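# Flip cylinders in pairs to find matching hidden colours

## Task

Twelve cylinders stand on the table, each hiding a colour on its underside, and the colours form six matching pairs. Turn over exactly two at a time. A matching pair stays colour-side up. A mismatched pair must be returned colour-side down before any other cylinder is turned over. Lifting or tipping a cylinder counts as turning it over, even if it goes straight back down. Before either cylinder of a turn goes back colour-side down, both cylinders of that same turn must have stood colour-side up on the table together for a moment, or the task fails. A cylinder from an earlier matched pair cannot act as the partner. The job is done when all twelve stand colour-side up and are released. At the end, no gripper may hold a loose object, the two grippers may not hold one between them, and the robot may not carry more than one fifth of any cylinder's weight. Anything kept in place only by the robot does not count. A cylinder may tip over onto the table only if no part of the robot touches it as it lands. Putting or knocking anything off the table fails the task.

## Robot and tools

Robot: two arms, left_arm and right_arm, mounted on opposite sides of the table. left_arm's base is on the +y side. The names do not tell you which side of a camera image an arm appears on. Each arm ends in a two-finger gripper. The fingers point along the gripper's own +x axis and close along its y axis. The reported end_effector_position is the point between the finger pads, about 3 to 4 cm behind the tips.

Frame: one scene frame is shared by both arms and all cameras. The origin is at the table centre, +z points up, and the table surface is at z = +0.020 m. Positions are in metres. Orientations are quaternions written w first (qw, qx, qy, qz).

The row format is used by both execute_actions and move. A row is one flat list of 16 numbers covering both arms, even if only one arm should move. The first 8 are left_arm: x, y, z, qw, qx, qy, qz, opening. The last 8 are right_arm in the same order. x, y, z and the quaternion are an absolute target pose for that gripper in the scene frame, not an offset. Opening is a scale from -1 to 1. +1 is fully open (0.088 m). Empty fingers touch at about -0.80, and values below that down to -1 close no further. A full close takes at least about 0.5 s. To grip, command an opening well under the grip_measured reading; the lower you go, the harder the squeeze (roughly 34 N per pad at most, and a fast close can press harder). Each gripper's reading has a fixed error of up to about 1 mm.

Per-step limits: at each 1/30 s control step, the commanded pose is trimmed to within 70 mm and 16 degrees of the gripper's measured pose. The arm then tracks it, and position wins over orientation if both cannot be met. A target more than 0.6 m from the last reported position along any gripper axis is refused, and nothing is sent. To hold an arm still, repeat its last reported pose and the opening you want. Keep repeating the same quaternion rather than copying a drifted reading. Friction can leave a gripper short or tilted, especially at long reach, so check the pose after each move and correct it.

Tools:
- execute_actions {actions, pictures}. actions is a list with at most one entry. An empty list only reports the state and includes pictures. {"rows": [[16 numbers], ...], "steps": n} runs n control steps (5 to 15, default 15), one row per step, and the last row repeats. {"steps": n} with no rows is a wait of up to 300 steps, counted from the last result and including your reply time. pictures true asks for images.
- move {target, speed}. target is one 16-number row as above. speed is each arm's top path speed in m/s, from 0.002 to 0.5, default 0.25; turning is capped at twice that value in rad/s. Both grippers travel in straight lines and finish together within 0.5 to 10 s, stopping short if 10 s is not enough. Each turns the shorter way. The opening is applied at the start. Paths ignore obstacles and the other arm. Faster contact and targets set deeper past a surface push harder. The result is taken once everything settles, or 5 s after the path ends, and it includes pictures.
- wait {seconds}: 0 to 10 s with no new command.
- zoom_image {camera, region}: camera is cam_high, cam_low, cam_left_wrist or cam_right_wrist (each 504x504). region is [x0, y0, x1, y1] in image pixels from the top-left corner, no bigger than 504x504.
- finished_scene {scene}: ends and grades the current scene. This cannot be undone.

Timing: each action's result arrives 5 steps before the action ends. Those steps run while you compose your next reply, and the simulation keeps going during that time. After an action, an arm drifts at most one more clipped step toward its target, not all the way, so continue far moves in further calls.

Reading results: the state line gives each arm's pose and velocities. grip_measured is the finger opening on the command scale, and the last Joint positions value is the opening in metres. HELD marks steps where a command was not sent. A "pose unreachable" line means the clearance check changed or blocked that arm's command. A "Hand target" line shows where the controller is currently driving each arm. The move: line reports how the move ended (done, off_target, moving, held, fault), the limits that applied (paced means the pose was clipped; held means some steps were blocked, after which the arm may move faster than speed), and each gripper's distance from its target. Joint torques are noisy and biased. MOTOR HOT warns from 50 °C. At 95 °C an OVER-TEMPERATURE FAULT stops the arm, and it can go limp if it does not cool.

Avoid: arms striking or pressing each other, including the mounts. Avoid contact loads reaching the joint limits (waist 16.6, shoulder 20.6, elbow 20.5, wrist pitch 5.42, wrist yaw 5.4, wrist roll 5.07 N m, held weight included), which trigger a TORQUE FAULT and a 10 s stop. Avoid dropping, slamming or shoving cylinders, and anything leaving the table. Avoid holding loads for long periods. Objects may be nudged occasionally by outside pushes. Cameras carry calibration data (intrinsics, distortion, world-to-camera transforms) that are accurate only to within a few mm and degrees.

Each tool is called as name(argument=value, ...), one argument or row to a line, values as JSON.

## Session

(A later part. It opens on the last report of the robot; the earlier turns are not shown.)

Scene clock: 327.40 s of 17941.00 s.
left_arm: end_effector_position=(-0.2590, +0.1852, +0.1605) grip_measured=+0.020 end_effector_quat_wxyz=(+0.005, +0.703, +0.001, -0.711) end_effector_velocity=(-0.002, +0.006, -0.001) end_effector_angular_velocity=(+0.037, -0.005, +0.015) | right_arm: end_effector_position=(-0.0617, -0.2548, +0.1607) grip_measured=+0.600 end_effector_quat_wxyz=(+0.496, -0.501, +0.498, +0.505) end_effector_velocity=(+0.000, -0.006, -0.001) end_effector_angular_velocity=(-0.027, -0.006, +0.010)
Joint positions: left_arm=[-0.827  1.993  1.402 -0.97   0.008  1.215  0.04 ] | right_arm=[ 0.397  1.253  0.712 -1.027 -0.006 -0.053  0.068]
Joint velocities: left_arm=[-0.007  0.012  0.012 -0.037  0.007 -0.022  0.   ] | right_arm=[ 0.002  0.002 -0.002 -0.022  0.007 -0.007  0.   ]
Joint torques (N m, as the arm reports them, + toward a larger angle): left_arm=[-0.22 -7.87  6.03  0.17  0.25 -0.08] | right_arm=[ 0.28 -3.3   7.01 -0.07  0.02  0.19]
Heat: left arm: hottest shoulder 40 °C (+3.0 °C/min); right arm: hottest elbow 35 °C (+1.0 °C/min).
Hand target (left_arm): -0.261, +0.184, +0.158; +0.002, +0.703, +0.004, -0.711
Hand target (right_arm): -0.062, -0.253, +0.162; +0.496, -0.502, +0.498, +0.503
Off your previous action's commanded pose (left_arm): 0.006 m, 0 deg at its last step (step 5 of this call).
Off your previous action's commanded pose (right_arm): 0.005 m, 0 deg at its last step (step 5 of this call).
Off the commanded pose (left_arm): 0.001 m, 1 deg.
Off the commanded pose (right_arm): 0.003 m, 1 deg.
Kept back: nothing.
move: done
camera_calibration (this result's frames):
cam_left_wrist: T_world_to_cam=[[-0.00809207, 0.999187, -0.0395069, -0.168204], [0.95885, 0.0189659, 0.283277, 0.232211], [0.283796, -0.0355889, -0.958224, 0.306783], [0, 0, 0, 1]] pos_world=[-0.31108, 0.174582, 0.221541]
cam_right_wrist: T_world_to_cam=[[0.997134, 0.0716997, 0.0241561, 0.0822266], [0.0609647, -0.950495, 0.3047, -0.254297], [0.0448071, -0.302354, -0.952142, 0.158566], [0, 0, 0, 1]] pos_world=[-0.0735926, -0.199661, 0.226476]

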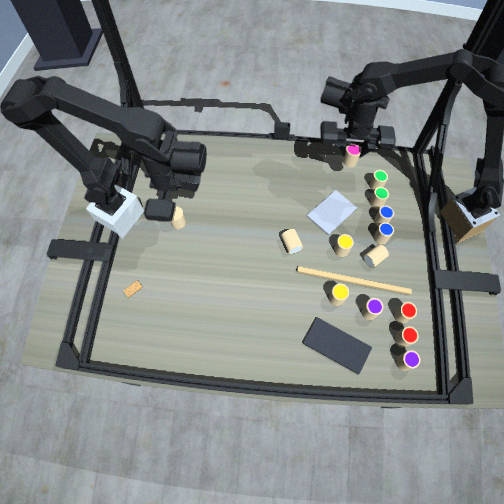

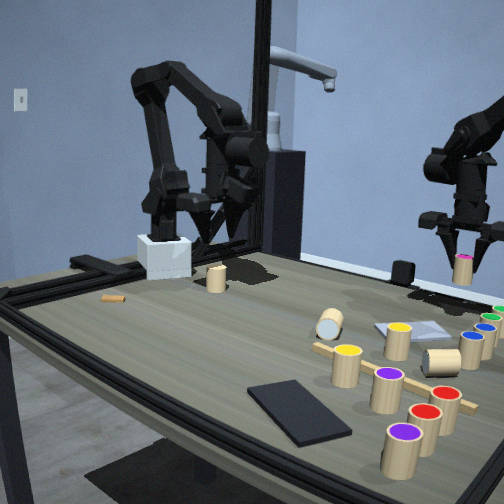

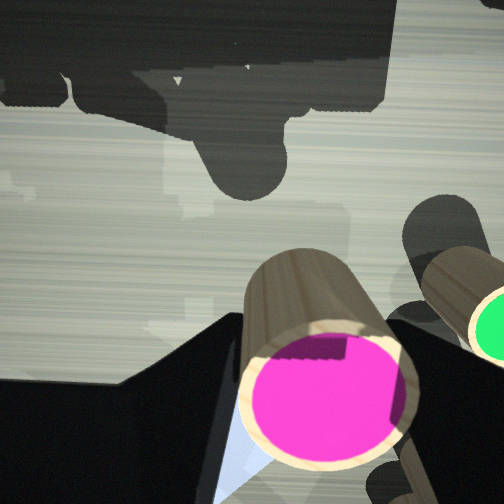

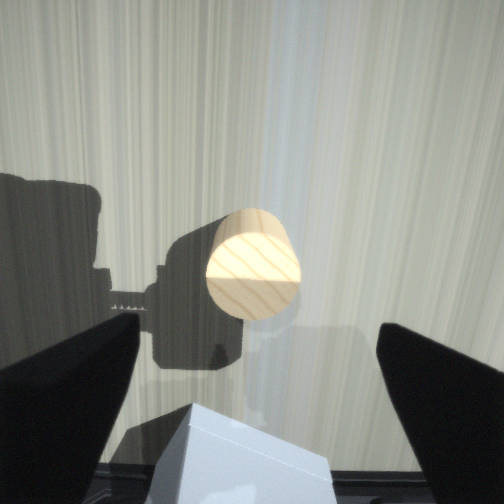

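move(
  target=[-0.26,0.185,0.075,0,0.707,0,-0.707,-0.3,-0.062,-0.252,0.075,0.5,-0.5,0.5,0.5,0.6],
  speed=0.2,
)

execute_actions(
  actions=[
    {"rows":[[-0.26,0.185,0.075,0,0.707,0,-0.707,0.6,-0.062,-0.252,0.075,0.5,-0.5,0.5,0.5,-0.3]],"steps":12},
  ],
)

execute_actions(
  actions=[
    {"rows":[[-0.26,0.185,0.16,0,0.707,0,-0.707,0.6,-0.062,-0.252,0.16,0.5,-0.5,0.5,0.5,-0.3]],"steps":15},
  ],
)

move(
  target=[-0.003,0.065,0.3,0.5,0.5,-0.5,-0.5,0.6,0,-0.065,0.302,0.707,0,0,0.707,-0.3],
  speed=0.5,
)

move(
  target=[-0.003,0.027,0.297,0.5,0.5,-0.5,-0.5,0.6,0,-0.027,0.302,0.707,0,0,0.707,-0.3],
)

execute_actions(
  actions=[
    {"rows":[[-0.003,0.027,0.297,0.5,0.5,-0.5,-0.5,-0.3,0,-0.027,0.302,0.707,0,0,0.707,-0.3]],"steps":12},
  ],
)

execute_actions(
  actions=[
    {"rows":[[-0.003,0.027,0.297,0.5,0.5,-0.5,-0.5,-0.3,0,-0.027,0.302,0.707,0,0,0.707,0.6]],"steps":8},
  ],
)

execute_actions(
  actions=[
    {"rows":[[-0.003,0.065,0.3,0.5,0.5,-0.5,-0.5,-0.3,0,-0.065,0.302,0.707,0,0,0.707,0.6]],"steps":12},
  ],
)

move(
  target=[-0.255,0.095,0.16,0,0.707,0,-0.707,-0.3,0,-0.2,0.302,0.707,0,0,0.707,0.6],
  speed=0.5,
)

move(
  target=[-0.255,0.095,0.075,0,0.707,0,-0.707,-0.3,0,-0.2,0.302,0.707,0,0,0.707,0.6],
  speed=0.2,
)

execute_actions(
  actions=[
    {"rows":[[-0.255,0.095,0.075,0,0.707,0,-0.707,0.55,0,-0.2,0.302,0.707,0,0,0.707,0.6]],"steps":12},
  ],
)

move(
  target=[-0.255,0.095,0.17,0,0.707,0,-0.707,0.55,0,-0.2,0.302,0.707,0,0,0.707,0.6],
)

Scene clock: 329.07 s of 17941.00 s.
left_arm: end_effector_position=(-0.2610, +0.1807, +0.0836) grip_measured=+0.019 end_effector_quat_wxyz=(+0.009, +0.703, -0.005, -0.711) end_effector_velocity=(+0.001, +0.002, +0.000) end_effector_angular_velocity=(+0.004, -0.010, -0.010) | right_arm: end_effector_position=(-0.0617, -0.2496, +0.0787) grip_measured=+0.600 end_effector_quat_wxyz=(+0.502, -0.497, +0.496, +0.505) end_effector_velocity=(-0.003, -0.003, -0.003) end_effector_angular_velocity=(-0.011, +0.022, +0.005)
Joint positions: left_arm=[-0.83   2.136  1.279 -0.693  0.003  1.215  0.04 ] | right_arm=[ 0.401  1.471  0.498 -0.584 -0.003 -0.038  0.068]
Joint velocities: left_arm=[-0.002 -0.002 -0.002 -0.007 -0.007  0.007 -0.   ] | right_arm=[-0.002  0.012 -0.007  0.007 -0.022 -0.007 -0.   ]
Joint torques (N m, as the arm reports them, + toward a larger angle): left_arm=[-0.08 -7.71  3.75  0.74 -0.08  0.13] | right_arm=[ 0.28 -3.83  3.38  0.32  0.02  0.18]
Heat: left arm: hottest shoulder 40 °C (+3.0 °C/min); right arm: hottest elbow 35 °C (+1.0 °C/min).
Hand target (left_arm): -0.260, +0.185, +0.075; +0.000, +0.707, -0.000, -0.707
Hand target (right_arm): -0.062, -0.253, +0.076; +0.500, -0.500, +0.500, +0.500
Off the commanded pose (left_arm): 0.010 m, 1 deg.
Off the commanded pose (right_arm): 0.004 m, 1 deg.
Kept back: nothing.
move: off_target (left_arm)
camera_calibration (this result's frames):
cam_left_wrist: T_world_to_cam=[[-0.00587215, 0.998602, -0.052526, -0.165061], [0.958859, 0.0205314, 0.283139, 0.255636], [0.283821, -0.0487024, -0.95764, 0.235881], [0, 0, 0, 1]] pos_world=[-0.313037, 0.17107, 0.144838]
cam_right_wrist: T_world_to_cam=[[0.997744, 0.0607233, 0.0286372, 0.0808243], [0.0496449, -0.954456, 0.294193, -0.225197], [0.0451974, -0.292108, -0.955317, 0.0849441], [0, 0, 0, 1]] pos_world=[-0.0733013, -0.195035, 0.145085]

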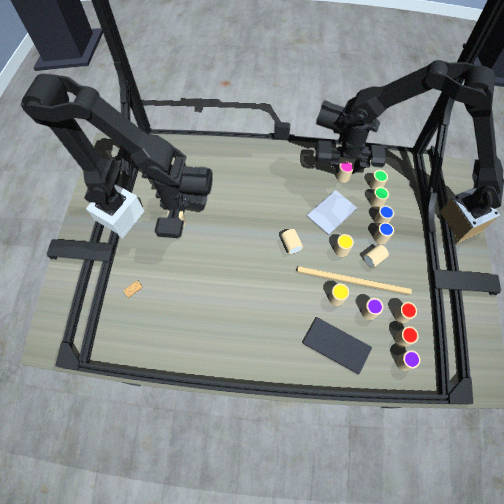

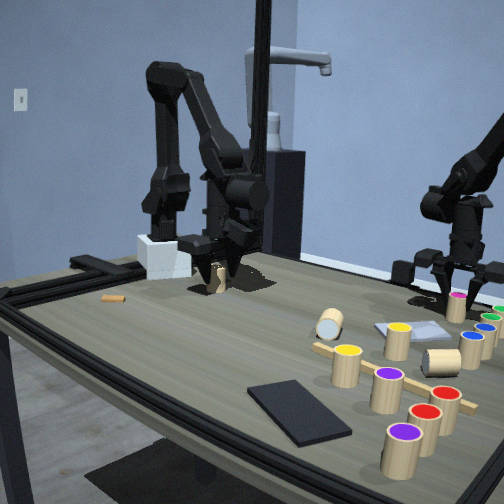

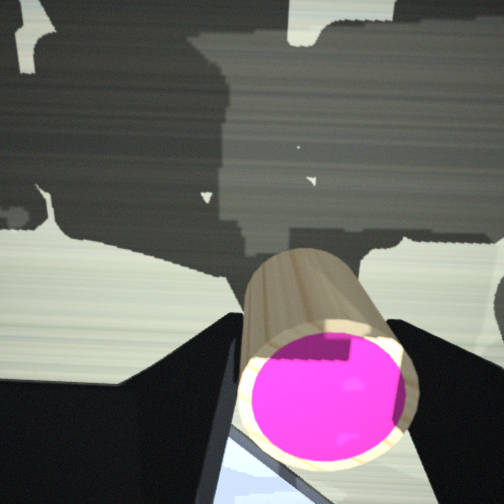

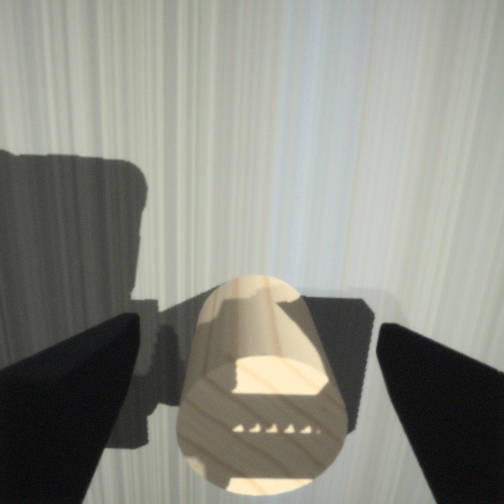

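Scene clock: 329.30 s of 17941.00 s.
left_arm: end_effector_position=(-0.2610, +0.1804, +0.0819) grip_measured=+0.489 end_effector_quat_wxyz=(+0.009, +0.703, -0.005, -0.711) end_effector_velocity=(+0.005, +0.006, -0.005) end_effector_angular_velocity=(+0.027, -0.033, +0.005) | right_arm: end_effector_position=(-0.0618, -0.2496, +0.0776) grip_measured=+0.011 end_effector_quat_wxyz=(+0.502, -0.497, +0.497, +0.504) end_effector_velocity=(-0.001, -0.003, -0.001) end_effector_angular_velocity=(-0.012, +0.008, +0.005)
Joint positions: left_arm=[-0.83   2.141  1.279 -0.688  0.003  1.215  0.063] | right_arm=[ 0.401  1.478  0.498 -0.581 -0.003 -0.037  0.04 ]
Joint velocities: left_arm=[-0.002  0.012 -0.002 -0.022 -0.022 -0.007  0.052] | right_arm=[-0.002  0.002 -0.002 -0.007 -0.007 -0.007  0.004]
Joint torques (N m, as the arm reports them, + toward a larger angle): left_arm=[-0.19 -8.56  3.85  0.46 -0.06  0.03] | right_arm=[ 0.27 -3.77  3.71  0.34  0.01  0.17]
Heat: left arm: hottest shoulder 40 °C (+3.0 °C/min); right arm: hottest elbow 35 °C (+1.0 °C/min).
Steps of this call (steps 1 to 7: the first 7 steps of this action). Readings (end_effector_position):
1: left_arm (-0.2610, +0.1807, +0.0836) | right_arm (-0.0617, -0.2495, +0.0785)
2: left_arm (-0.2609, +0.1806, +0.0836) | right_arm (-0.0617, -0.2494, +0.0783)
4: left_arm (-0.2612, +0.1800, +0.0830) | right_arm (-0.0617, -0.2495, +0.0779)
7: the state above

Scene clock: 329.80 s of 17941.00 s.
left_arm: end_effector_position=(-0.2598, +0.1833, +0.1542) grip_measured=+0.598 end_effector_quat_wxyz=(+0.005, +0.705, -0.001, -0.709) end_effector_velocity=(+0.008, +0.017, +0.042) end_effector_angular_velocity=(+0.101, -0.045, +0.010) | right_arm: end_effector_position=(-0.0618, -0.2493, +0.1478) grip_measured=+0.012 end_effector_quat_wxyz=(+0.499, -0.499, +0.499, +0.502) end_effector_velocity=(-0.004, -0.035, +0.071) end_effector_angular_velocity=(-0.124, +0.026, -0.010)
Joint positions: left_arm=[-0.83   2.008  1.398 -0.95   0.002  1.215  0.068] | right_arm=[ 0.401  1.297  0.687 -0.959 -0.003 -0.037  0.04 ]
Joint velocities: left_arm=[ 0.002 -0.042  0.12  -0.271 -0.007 -0.007  0.001] | right_arm=[-0.002 -0.159  0.193 -0.476 -0.022  0.007 -0.   ]
Joint torques (N m, as the arm reports them, + toward a larger angle): left_arm=[-0.27 -9.77  5.58 -0.04 -0.03  0.1 ] | right_arm=[ 0.24 -4.99  6.59 -0.12  0.01  0.15]
Heat: left arm: hottest shoulder 40 °C (+3.0 °C/min); right arm: hottest elbow 35 °C (+1.0 °C/min).
Off your previous action's commanded pose (left_arm): 0.008 m, 1 deg at its last step (step 5 of this call).
Off your previous action's commanded pose (right_arm): 0.004 m, 1 deg at its last step (step 5 of this call).
Steps of this call (steps 1 to 5: the last 5 steps of your previous action; steps 6 to 15: the first 10 steps of this action). Readings (end_effector_position):
6: left_arm (-0.2599, +0.1832, +0.0871) | right_arm (-0.0619, -0.2519, +0.0829)
7: left_arm (-0.2573, +0.1902, +0.0939) | right_arm (-0.0620, -0.2565, +0.0908)
9: left_arm (-0.2560, +0.1937, +0.1130) | right_arm (-0.0619, -0.2531, +0.1105)
13: left_arm (-0.2597, +0.1835, +0.1481) | right_arm (-0.0617, -0.2472, +0.1414)
15: the state above

Scene clock: 332.53 s of 17941.00 s.
left_arm: end_effector_position=(-0.0038, +0.0686, +0.3033) grip_measured=+0.600 end_effector_quat_wxyz=(+0.495, +0.501, -0.506, -0.498) end_effector_velocity=(+0.001, -0.002, -0.008) end_effector_angular_velocity=(+0.020, +0.030, +0.005) | right_arm: end_effector_position=(-0.0008, -0.0628, +0.3058) grip_measured=+0.012 end_effector_quat_wxyz=(+0.711, -0.001, -0.008, +0.703) end_effector_velocity=(+0.000, +0.001, -0.002) end_effector_angular_velocity=(+0.002, -0.008, +0.005)
Joint positions: left_arm=[-0.083  1.835  0.821  1.016  0.405  1.585  0.068] | right_arm=[ 0.147  1.362  0.446  0.927 -0.279 -0.009  0.04 ]
Joint velocities: left_arm=[-0.002  0.017  0.002 -0.007 -0.007 -0.022  0.   ] | right_arm=[-0.002  0.017 -0.002  0.022 -0.007 -0.007 -0.   ]
Joint torques (N m, as the arm reports them, + toward a larger angle): left_arm=[ 0.11 -7.06  6.41  1.84  0.17 -0.12] | right_arm=[-0.32 -4.77  5.    1.61 -0.12  0.19]
Heat: left arm: hottest shoulder 40 °C (+3.0 °C/min); right arm: hottest elbow 35 °C (+1.0 °C/min).
Hand target (left_arm): -0.002, +0.066, +0.302; +0.496, +0.500, -0.506, -0.499
Hand target (right_arm): -0.000, -0.064, +0.300; +0.711, -0.001, -0.001, +0.703
Off your previous action's commanded pose (left_arm): 0.006 m, 1 deg at its last step (step 5 of this call).
Off your previous action's commanded pose (right_arm): 0.006 m, 1 deg at its last step (step 5 of this call).
Off the commanded pose (left_arm): 0.005 m, 1 deg.
Off the commanded pose (right_arm): 0.004 m, 1 deg.
Kept back: nothing.
move: done
camera_calibration (this result's frames):
cam_left_wrist: T_world_to_cam=[[0.0151637, -0.0349833, -0.999273, 0.31814], [0.958194, 0.286085, 0.0045249, 0.0154654], [0.285718, -0.957566, 0.0378589, 0.128278], [0, 0, 0, 1]] pos_world=[-0.0562944, 0.12954, 0.312982]
cam_right_wrist: T_world_to_cam=[[0.996691, -0.0409548, 0.0702103, -0.0169352], [0.0549218, -0.297439, -0.95316, 0.305934], [0.0599197, 0.953862, -0.294205, 0.229838], [0, 0, 0, 1]] pos_world=[-0.0136951, -0.128931, 0.360412]

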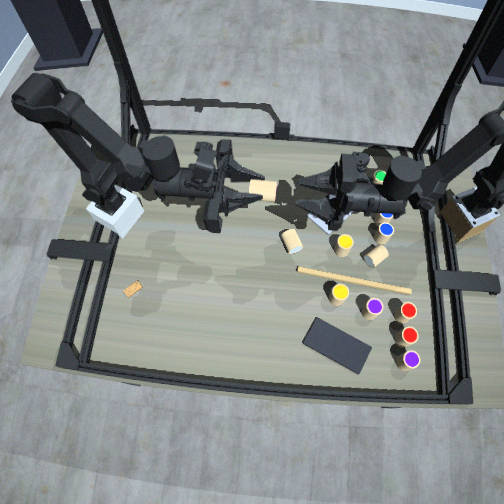

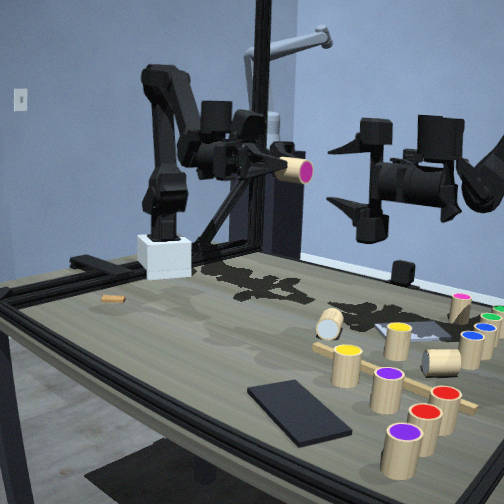

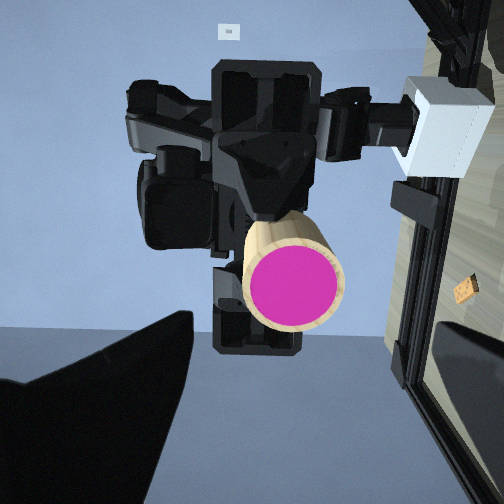

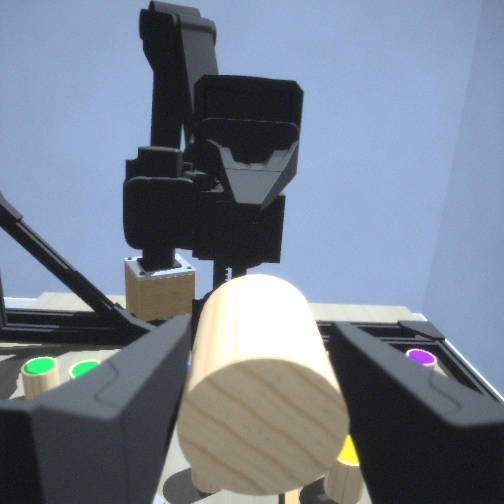

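Scene clock: 333.43 s of 17941.00 s.
left_arm: end_effector_position=(-0.0032, +0.0306, +0.3009) grip_measured=+0.600 end_effector_quat_wxyz=(+0.500, +0.499, -0.503, -0.497) end_effector_velocity=(+0.001, -0.002, -0.002) end_effector_angular_velocity=(+0.007, +0.010, +0.005) | right_arm: end_effector_position=(+0.0000, -0.0300, +0.3000) grip_measured=+0.012 end_effector_quat_wxyz=(+0.707, -0.004, +0.001, +0.707) end_effector_velocity=(+0.000, +0.001, -0.003) end_effector_angular_velocity=(-0.012, -0.004, +0.005)
Joint positions: left_arm=[-0.123  1.952  0.972  0.989  0.356  1.574  0.068] | right_arm=[ 0.174  1.509  0.555  0.948 -0.262 -0.006  0.04 ]
Joint velocities: left_arm=[-0.002  0.007  0.007 -0.007 -0.007 -0.007 -0.   ] | right_arm=[-0.002  0.007  0.002 -0.007 -0.007 -0.007 -0.   ]
Joint torques (N m, as the arm reports them, + toward a larger angle): left_arm=[-0.18 -7.72  6.32  1.45 -0.17 -0.11] | right_arm=[ 0.22 -5.75  7.61  1.62  0.04  0.2 ]
Heat: left arm: hottest shoulder 40 °C (+3.0 °C/min); right arm: hottest elbow 35 °C (+1.0 °C/min).
Hand target (left_arm): -0.003, +0.027, +0.297; +0.500, +0.500, -0.500, -0.500
Hand target (right_arm): -0.000, -0.027, +0.302; +0.707, -0.000, -0.000, +0.707
Off the commanded pose (left_arm): 0.005 m, 1 deg.
Off the commanded pose (right_arm): 0.004 m, 0 deg.
Kept back: nothing.
move: done
camera_calibration (this result's frames):
cam_left_wrist: T_world_to_cam=[[0.00603792, -0.0406114, -0.999157, 0.314502], [0.955991, 0.293332, -0.00614562, 0.028751], [0.293335, -0.955148, 0.0405952, 0.0908702], [0, 0, 0, 1]] pos_world=[-0.05604, 0.0911332, 0.310725]
cam_right_wrist: T_world_to_cam=[[0.997596, -0.0295812, 0.0626711, -0.0133808], [0.0503219, -0.312575, -0.948559, 0.308326], [0.0476489, 0.949432, -0.310335, 0.201519], [0, 0, 0, 1]] pos_world=[-0.0117691, -0.0953492, 0.355843]

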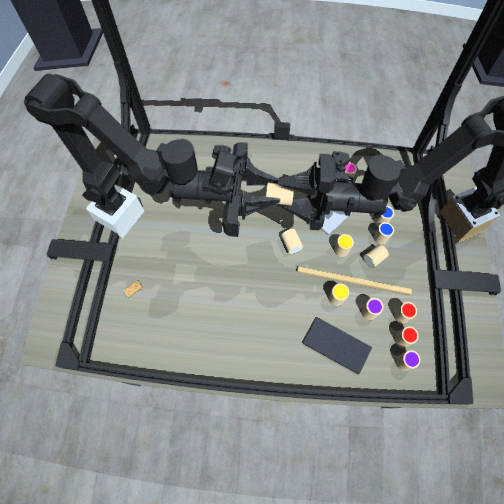

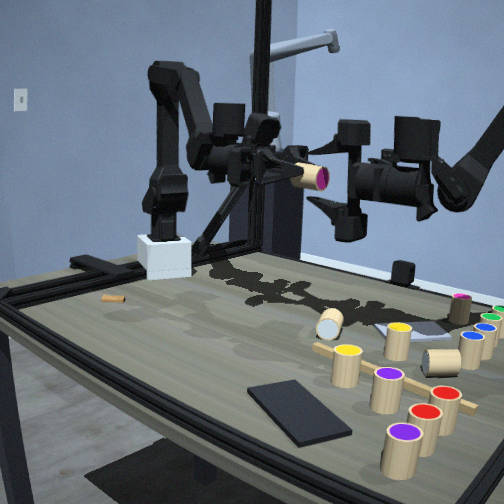

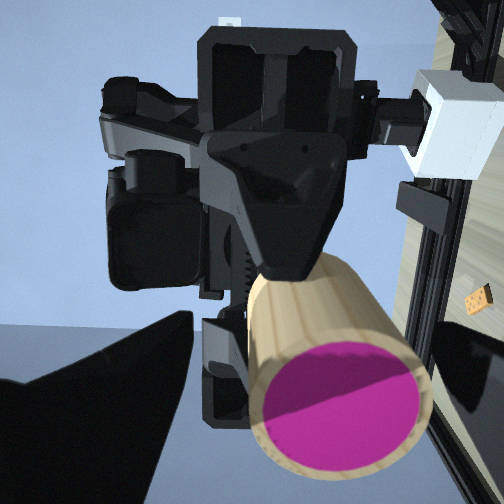

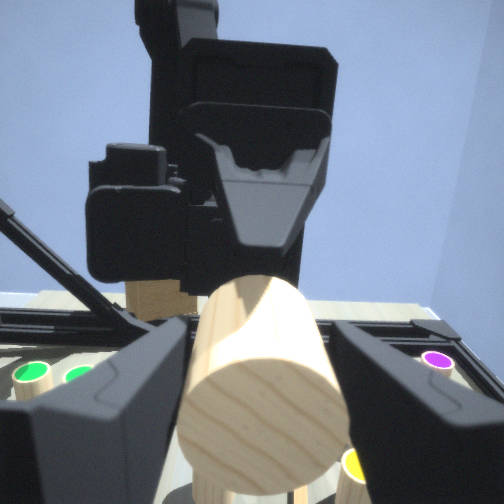

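Scene clock: 333.67 s of 17941.00 s.
left_arm: end_effector_position=(-0.0030, +0.0304, +0.3002) grip_measured=+0.027 end_effector_quat_wxyz=(+0.500, +0.500, -0.502, -0.498) end_effector_velocity=(+0.002, +0.000, -0.001) end_effector_angular_velocity=(+0.007, +0.010, +0.019) | right_arm: end_effector_position=(-0.0000, -0.0298, +0.3005) grip_measured=+0.012 end_effector_quat_wxyz=(+0.707, -0.003, +0.000, +0.707) end_effector_velocity=(+0.002, -0.002, -0.007) end_effector_angular_velocity=(-0.026, -0.015, -0.010)
Joint positions: left_arm=[-0.123  1.954  0.972  0.986  0.356  1.573  0.04 ] | right_arm=[ 0.175  1.509  0.556  0.949 -0.262 -0.005  0.04 ]
Joint velocities: left_arm=[-0.002 -0.002 -0.002 -0.007 -0.022 -0.007  0.   ] | right_arm=[-0.002 -0.002 -0.007 -0.022  0.007 -0.022 -0.   ]
Joint torques (N m, as the arm reports them, + toward a larger angle): left_arm=[-0.17 -8.07  6.66  1.56 -0.12 -0.1 ] | right_arm=[ 0.28 -5.71  7.59  1.51  0.03  0.18]
Heat: left arm: hottest shoulder 40 °C (+3.0 °C/min); right arm: hottest elbow 35 °C (+1.0 °C/min).
Steps of this call (steps 1 to 7: the first 7 steps of this action). Readings (end_effector_position):
1: left_arm (-0.0032, +0.0306, +0.3007) | right_arm (+0.0001, -0.0299, +0.3000)
2: left_arm (-0.0032, +0.0305, +0.3008) | right_arm (+0.0001, -0.0299, +0.3000)
4: left_arm (-0.0031, +0.0304, +0.3007) | right_arm (+0.0001, -0.0298, +0.3001)
7: the state above

Scene clock: 333.93 s of 17941.00 s.
left_arm: end_effector_position=(-0.0030, +0.0304, +0.3000) grip_measured=+0.027 end_effector_quat_wxyz=(+0.500, +0.500, -0.502, -0.498) end_effector_velocity=(+0.000, -0.001, -0.001) end_effector_angular_velocity=(-0.002, +0.007, +0.005) | right_arm: end_effector_position=(+0.0000, -0.0297, +0.3007) grip_measured=+0.076 end_effector_quat_wxyz=(+0.707, -0.003, -0.000, +0.707) end_effector_velocity=(-0.001, +0.003, +0.006) end_effector_angular_velocity=(+0.012, -0.025, +0.010)
Joint positions: left_arm=[-0.123  1.954  0.972  0.986  0.356  1.573  0.04 ] | right_arm=[ 0.175  1.509  0.556  0.949 -0.262 -0.005  0.043]
Joint velocities: left_arm=[-0.002  0.007  0.002  0.007 -0.007 -0.007 -0.   ] | right_arm=[ 0.002 -0.002  0.017 -0.007 -0.007 -0.022  0.115]
Joint torques (N m, as the arm reports them, + toward a larger angle): left_arm=[-0.24 -8.21  6.56  1.54 -0.13 -0.1 ] | right_arm=[ 0.26 -5.73  7.5   1.5   0.04  0.18]
Heat: left arm: hottest shoulder 40 °C (+3.0 °C/min); right arm: hottest elbow 35 °C (+1.0 °C/min).
Off your previous action's commanded pose (left_arm): 0.005 m, 0 deg at its last step (step 5 of this call).
Off your previous action's commanded pose (right_arm): 0.003 m, 0 deg at its last step (step 5 of this call).
Steps of this call (steps 1 to 5: the last 5 steps of your previous action; steps 6 to 8: the first 3 steps of this action). Readings (end_effector_position):
6: left_arm (-0.0030, +0.0304, +0.3002) | right_arm (-0.0000, -0.0298, +0.3005)
7: left_arm (-0.0030, +0.0304, +0.3002) | right_arm (-0.0000, -0.0298, +0.3005)
8: the state above

Scene clock: 334.33 s of 17941.00 s.
left_arm: end_effector_position=(-0.0018, +0.0558, +0.2953) grip_measured=+0.026 end_effector_quat_wxyz=(+0.499, +0.503, -0.497, -0.502) end_effector_velocity=(+0.007, +0.056, +0.007) end_effector_angular_velocity=(+0.002, +0.009, +0.020) | right_arm: end_effector_position=(+0.0004, -0.0561, +0.3047) grip_measured=+0.587 end_effector_quat_wxyz=(+0.708, +0.000, -0.006, +0.707) end_effector_velocity=(-0.002, -0.055, +0.011) end_effector_angular_velocity=(+0.016, -0.028, +0.014)
Joint positions: left_arm=[-0.096  1.889  0.866  1.014  0.381  1.573  0.04 ] | right_arm=[ 0.145  1.398  0.469  0.938 -0.29  -0.005  0.068]
Joint velocities: left_arm=[ 0.071 -0.173 -0.212  0.037  0.051 -0.007 -0.   ] | right_arm=[-0.066 -0.261 -0.164 -0.081 -0.081 -0.022  0.006]
Joint torques (N m, as the arm reports them, + toward a larger angle): left_arm=[ -0.1  -11.31   4.66   1.89   0.21  -0.11] | right_arm=[-0.32 -6.55  4.83  1.09 -0.13  0.19]
Heat: left arm: hottest shoulder 40 °C (+3.0 °C/min); right arm: hottest elbow 35 °C (+1.0 °C/min).
Off your previous action's commanded pose (left_arm): 0.004 m, 0 deg at its last step (step 5 of this call).
Off your previous action's commanded pose (right_arm): 0.003 m, 0 deg at its last step (step 5 of this call).
Steps of this call (steps 1 to 5: the last 5 steps of your previous action; steps 6 to 12: the first 7 steps of this action). Readings (end_effector_position):
6: left_arm (-0.0036, +0.0327, +0.2988) | right_arm (-0.0002, -0.0326, +0.3015)
7: left_arm (-0.0041, +0.0376, +0.2978) | right_arm (-0.0000, -0.0381, +0.3013)
9: left_arm (-0.0037, +0.0474, +0.2958) | right_arm (+0.0001, -0.0482, +0.3024)
12: the state above

Scene clock: 336.93 s of 17941.00 s.
left_arm: end_effector_position=(-0.2548, +0.0951, +0.1627) grip_measured=+0.022 end_effector_quat_wxyz=(+0.006, +0.703, -0.002, -0.711) end_effector_velocity=(+0.006, +0.004, -0.003) end_effector_angular_velocity=(+0.039, -0.033, +0.025) | right_arm: end_effector_position=(+0.0007, -0.1982, +0.3067) grip_measured=+0.600 end_effector_quat_wxyz=(+0.707, +0.002, -0.005, +0.707) end_effector_velocity=(-0.003, -0.002, -0.002) end_effector_angular_velocity=(-0.006, -0.003, +0.015)
Joint positions: left_arm=[-0.75   2.318  1.929 -1.169  0.008  1.294  0.04 ] | right_arm=[-0.243  0.52   0.162  0.37  -0.679  0.004  0.068]
Joint velocities: left_arm=[ 0.002  0.022  0.027 -0.051 -0.022 -0.022  0.   ] | right_arm=[-0.007 -0.017 -0.002 -0.022 -0.022 -0.007 -0.   ]
Joint torques (N m, as the arm reports them, + toward a larger angle): left_arm=[  0.09 -10.45   6.39   0.11   0.22  -0.14] | right_arm=[-0.3  -1.55  6.09  1.03 -0.13  0.04]
Heat: left arm: hottest shoulder 40 °C (+3.0 °C/min); right arm: hottest elbow 35 °C (+1.0 °C/min).
Hand target (left_arm): -0.256, +0.094, +0.158; +0.003, +0.703, +0.003, -0.711
Hand target (right_arm): +0.001, -0.199, +0.302; +0.707, +0.002, +0.001, +0.707
Off your previous action's commanded pose (left_arm): 0.005 m, 0 deg at its last step (step 5 of this call).
Off your previous action's commanded pose (right_arm): 0.005 m, 1 deg at its last step (step 5 of this call).
Off the commanded pose (left_arm): 0.003 m, 1 deg.
Off the commanded pose (right_arm): 0.005 m, 1 deg.
Kept back: nothing.
move: done
camera_calibration (this result's frames):
cam_left_wrist: T_world_to_cam=[[-0.00619868, 0.999024, -0.043743, -0.0768844], [0.95889, 0.0183491, 0.283184, 0.229306], [0.28371, -0.0401894, -0.958068, 0.304935], [0, 0, 0, 1]] pos_world=[-0.306869, 0.0848569, 0.22385]
cam_right_wrist: T_world_to_cam=[[0.997615, -0.030508, 0.0619215, -0.0194273], [0.0500581, -0.297935, -0.953273, 0.266407], [0.047531, 0.954098, -0.295698, 0.359681], [0, 0, 0, 1]] pos_world=[-0.0110509, -0.264391, 0.361518]

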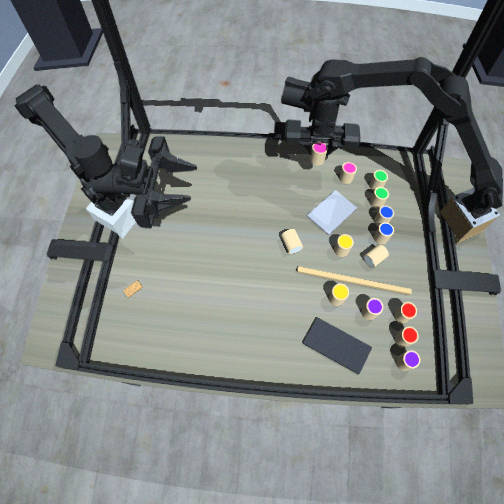

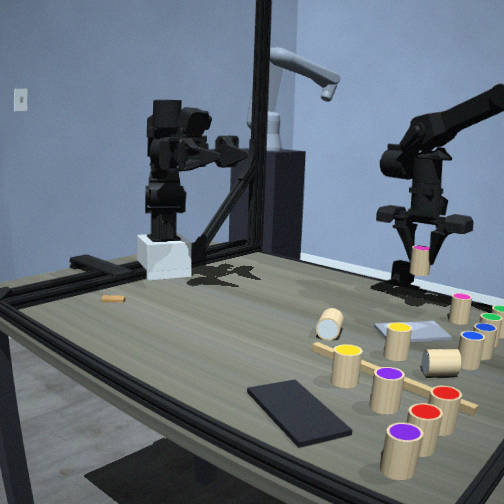

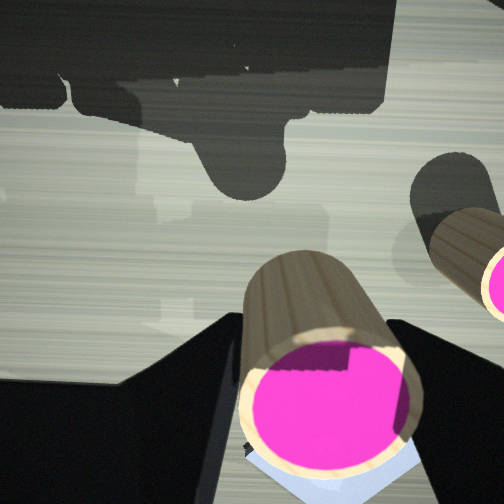

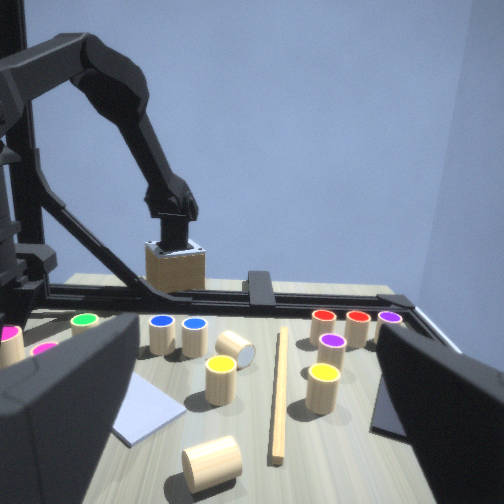

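Scene clock: 337.87 s of 17941.00 s.
left_arm: end_effector_position=(-0.2554, +0.0911, +0.0854) grip_measured=+0.021 end_effector_quat_wxyz=(+0.009, +0.704, -0.005, -0.710) end_effector_velocity=(-0.003, +0.004, +0.001) end_effector_angular_velocity=(+0.013, +0.019, +0.004) | right_arm: end_effector_position=(+0.0001, -0.1992, +0.3067) grip_measured=+0.600 end_effector_quat_wxyz=(+0.707, +0.002, -0.004, +0.707) end_effector_velocity=(-0.003, -0.000, +0.003) end_effector_angular_velocity=(+0.017, -0.021, +0.019)
Joint positions: left_arm=[-0.751  2.416  1.785 -0.918  0.003  1.294  0.04 ] | right_arm=[-0.245  0.509  0.162  0.358 -0.682  0.004  0.068]
Joint velocities: left_arm=[-0.002 -0.007 -0.007 -0.007  0.022 -0.007 -0.   ] | right_arm=[-0.002 -0.002 -0.002  0.022 -0.022 -0.007 -0.   ]
Joint torques (N m, as the arm reports them, + toward a larger angle): left_arm=[ -0.33 -10.14   4.27   0.54  -0.07   0.08] | right_arm=[-0.32 -1.49  5.99  1.03 -0.12 -0.14]
Heat: left arm: hottest shoulder 40 °C (+4.0 °C/min); right arm: hottest elbow 35 °C (+0.0 °C/min).
Hand target (left_arm): -0.255, +0.095, +0.075; -0.000, +0.707, +0.000, -0.707
Hand target (right_arm): -0.000, -0.200, +0.302; +0.707, +0.000, -0.000, +0.707
Off the commanded pose (left_arm): 0.011 m, 1 deg.
Off the commanded pose (right_arm): 0.005 m, 1 deg.
Kept back: nothing.
move: off_target (left_arm)
camera_calibration (this result's frames):
cam_left_wrist: T_world_to_cam=[[-0.005803, 0.998535, -0.0537892, -0.0752871], [0.95834, 0.0209145, 0.284864, 0.251315], [0.285572, -0.0498952, -0.957058, 0.232104], [0, 0, 0, 1]] pos_world=[-0.307564, 0.0815016, 0.146496]
cam_right_wrist: T_world_to_cam=[[0.997684, -0.0300536, 0.0610207, -0.0184876], [0.0492765, -0.299063, -0.95296, 0.265767], [0.0468889, 0.95376, -0.296889, 0.360947], [0, 0, 0, 1]] pos_world=[-0.0115757, -0.265332, 0.361555]

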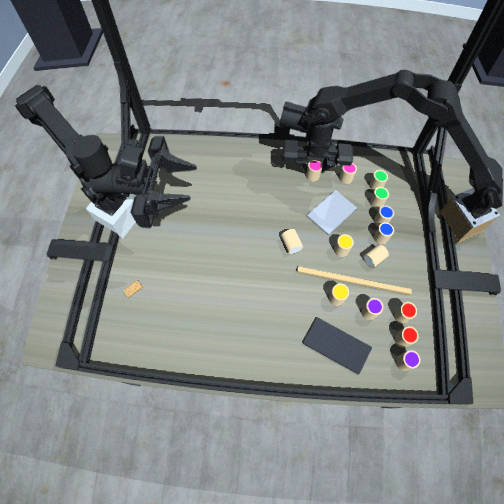

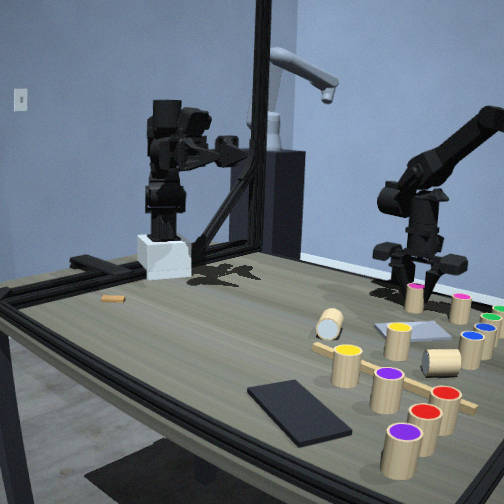

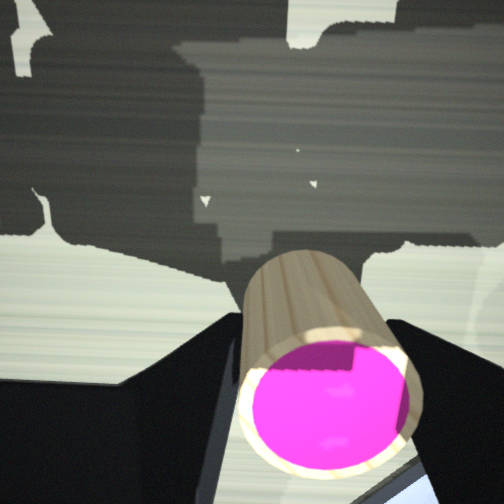

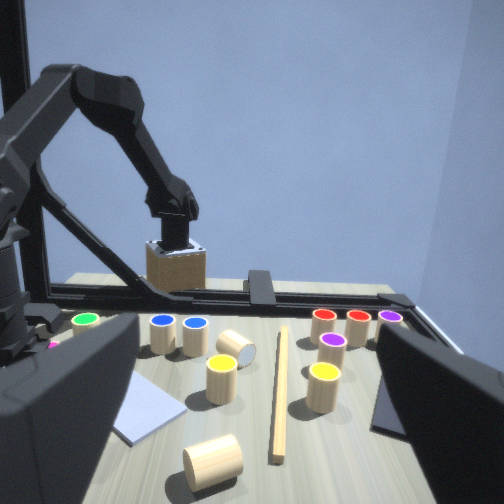

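Scene clock: 338.10 s of 17941.00 s.
left_arm: end_effector_position=(-0.2554, +0.0909, +0.0845) grip_measured=+0.441 end_effector_quat_wxyz=(+0.009, +0.704, -0.005, -0.710) end_effector_velocity=(+0.002, -0.003, -0.003) end_effector_angular_velocity=(-0.018, -0.018, +0.005) | right_arm: end_effector_position=(+0.0002, -0.1993, +0.3067) grip_measured=+0.600 end_effector_quat_wxyz=(+0.707, +0.002, -0.004, +0.707) end_effector_velocity=(+0.001, -0.000, -0.002) end_effector_angular_velocity=(-0.006, -0.003, -0.010)
Joint positions: left_arm=[-0.751  2.418  1.785 -0.915  0.003  1.294  0.061] | right_arm=[-0.245  0.509  0.162  0.358 -0.682  0.004  0.068]
Joint velocities: left_arm=[-0.002  0.002 -0.007  0.022 -0.022 -0.007  0.04 ] | right_arm=[-0.002 -0.002 -0.002 -0.007  0.007 -0.007  0.   ]
Joint torques (N m, as the arm reports them, + toward a larger angle): left_arm=[ -0.2  -10.45   4.57   0.49  -0.06   0.04] | right_arm=[-0.32 -1.46  5.98  1.04 -0.12 -0.14]
Heat: left arm: hottest shoulder 40 °C (+4.1 °C/min); right arm: hottest elbow 35 °C (+1.0 °C/min).
Steps of this call (steps 1 to 7: the first 7 steps of this action). Readings (end_effector_position):
1: left_arm (-0.2554, +0.0911, +0.0854) | right_arm (+0.0001, -0.1992, +0.3067)
2: left_arm (-0.2554, +0.0910, +0.0854) | right_arm (+0.0001, -0.1992, +0.3067)
4: left_arm (-0.2555, +0.0907, +0.0850) | right_arm (+0.0002, -0.1993, +0.3067)
7: the state above

Scene clock: 339.50 s of 17941.00 s.
left_arm: end_effector_position=(-0.2537, +0.0970, +0.1656) grip_measured=+0.550 end_effector_quat_wxyz=(-0.002, +0.707, +0.006, -0.707) end_effector_velocity=(-0.002, -0.000, +0.007) end_effector_angular_velocity=(-0.000, +0.007, +0.020) | right_arm: end_effector_position=(+0.0002, -0.1993, +0.3065) grip_measured=+0.600 end_effector_quat_wxyz=(+0.707, +0.002, -0.004, +0.707) end_effector_velocity=(+0.000, -0.001, +0.001) end_effector_angular_velocity=(+0.006, -0.012, -0.000)
Joint positions: left_arm=[-0.751  2.329  1.961 -1.213  0.003  1.294  0.066] | right_arm=[-0.245  0.509  0.162  0.358 -0.682  0.004  0.068]
Joint velocities: left_arm=[-0.002 -0.002  0.022 -0.022  0.007 -0.022 -0.   ] | right_arm=[-0.007 -0.002 -0.002  0.007 -0.007 -0.007 -0.   ]
Joint torques (N m, as the arm reports them, + toward a larger angle): left_arm=[ -0.13 -13.     6.11   0.13  -0.07   0.13] | right_arm=[-0.29 -1.42  6.    1.04 -0.12 -0.14]
Heat: left arm: hottest shoulder 41 °C (+5.0 °C/min); right arm: hottest elbow 35 °C (+1.0 °C/min).
Hand target (left_arm): -0.255, +0.095, +0.170; +0.000, +0.707, +0.000, -0.707
Hand target (right_arm): -0.000, -0.200, +0.302; +0.707, +0.000, +0.000, +0.707
Off your previous action's commanded pose (left_arm): 0.010 m, 1 deg at its last step (step 5 of this call).
Off your previous action's commanded pose (right_arm): 0.005 m, 1 deg at its last step (step 5 of this call).
Off the commanded pose (left_arm): 0.005 m, 1 deg.
Off the commanded pose (right_arm): 0.005 m, 0 deg.
Kept back: nothing.
move: done
camera_calibration (this result's frames):
cam_left_wrist: T_world_to_cam=[[-0.0050875, 0.999739, -0.0222558, -0.0820552], [0.955802, 0.0114041, 0.29379, 0.225544], [0.293967, -0.0197775, -0.955611, 0.307707], [0, 0, 0, 1]] pos_world=[-0.306449, 0.0855473, 0.225959]
cam_right_wrist: T_world_to_cam=[[0.997687, -0.0304162, 0.0607899, -0.0185402], [0.0489333, -0.299364, -0.952883, 0.265511], [0.0471813, 0.953654, -0.297183, 0.361027], [0, 0, 0, 1]] pos_world=[-0.0115288, -0.265374, 0.361419]

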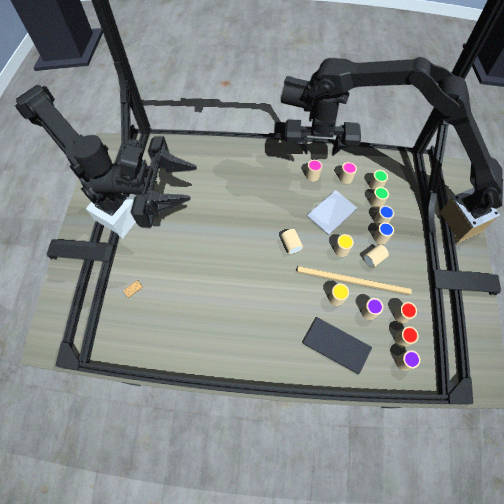

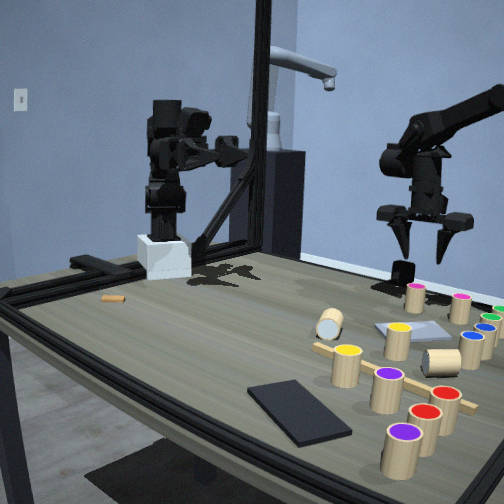

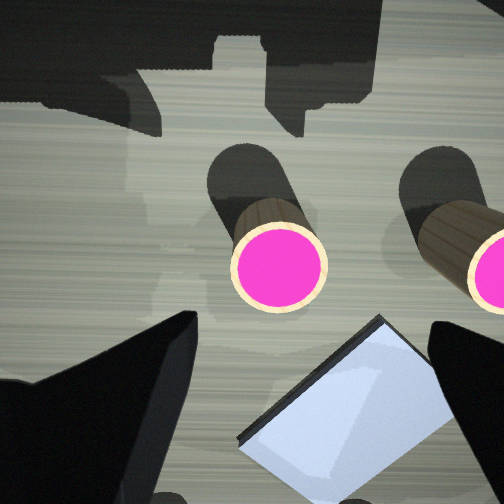

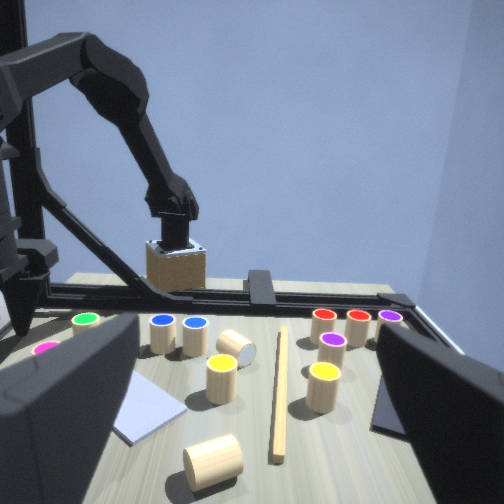

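finished_scene(
  scene=1,
)

The scene is finished: the task was done.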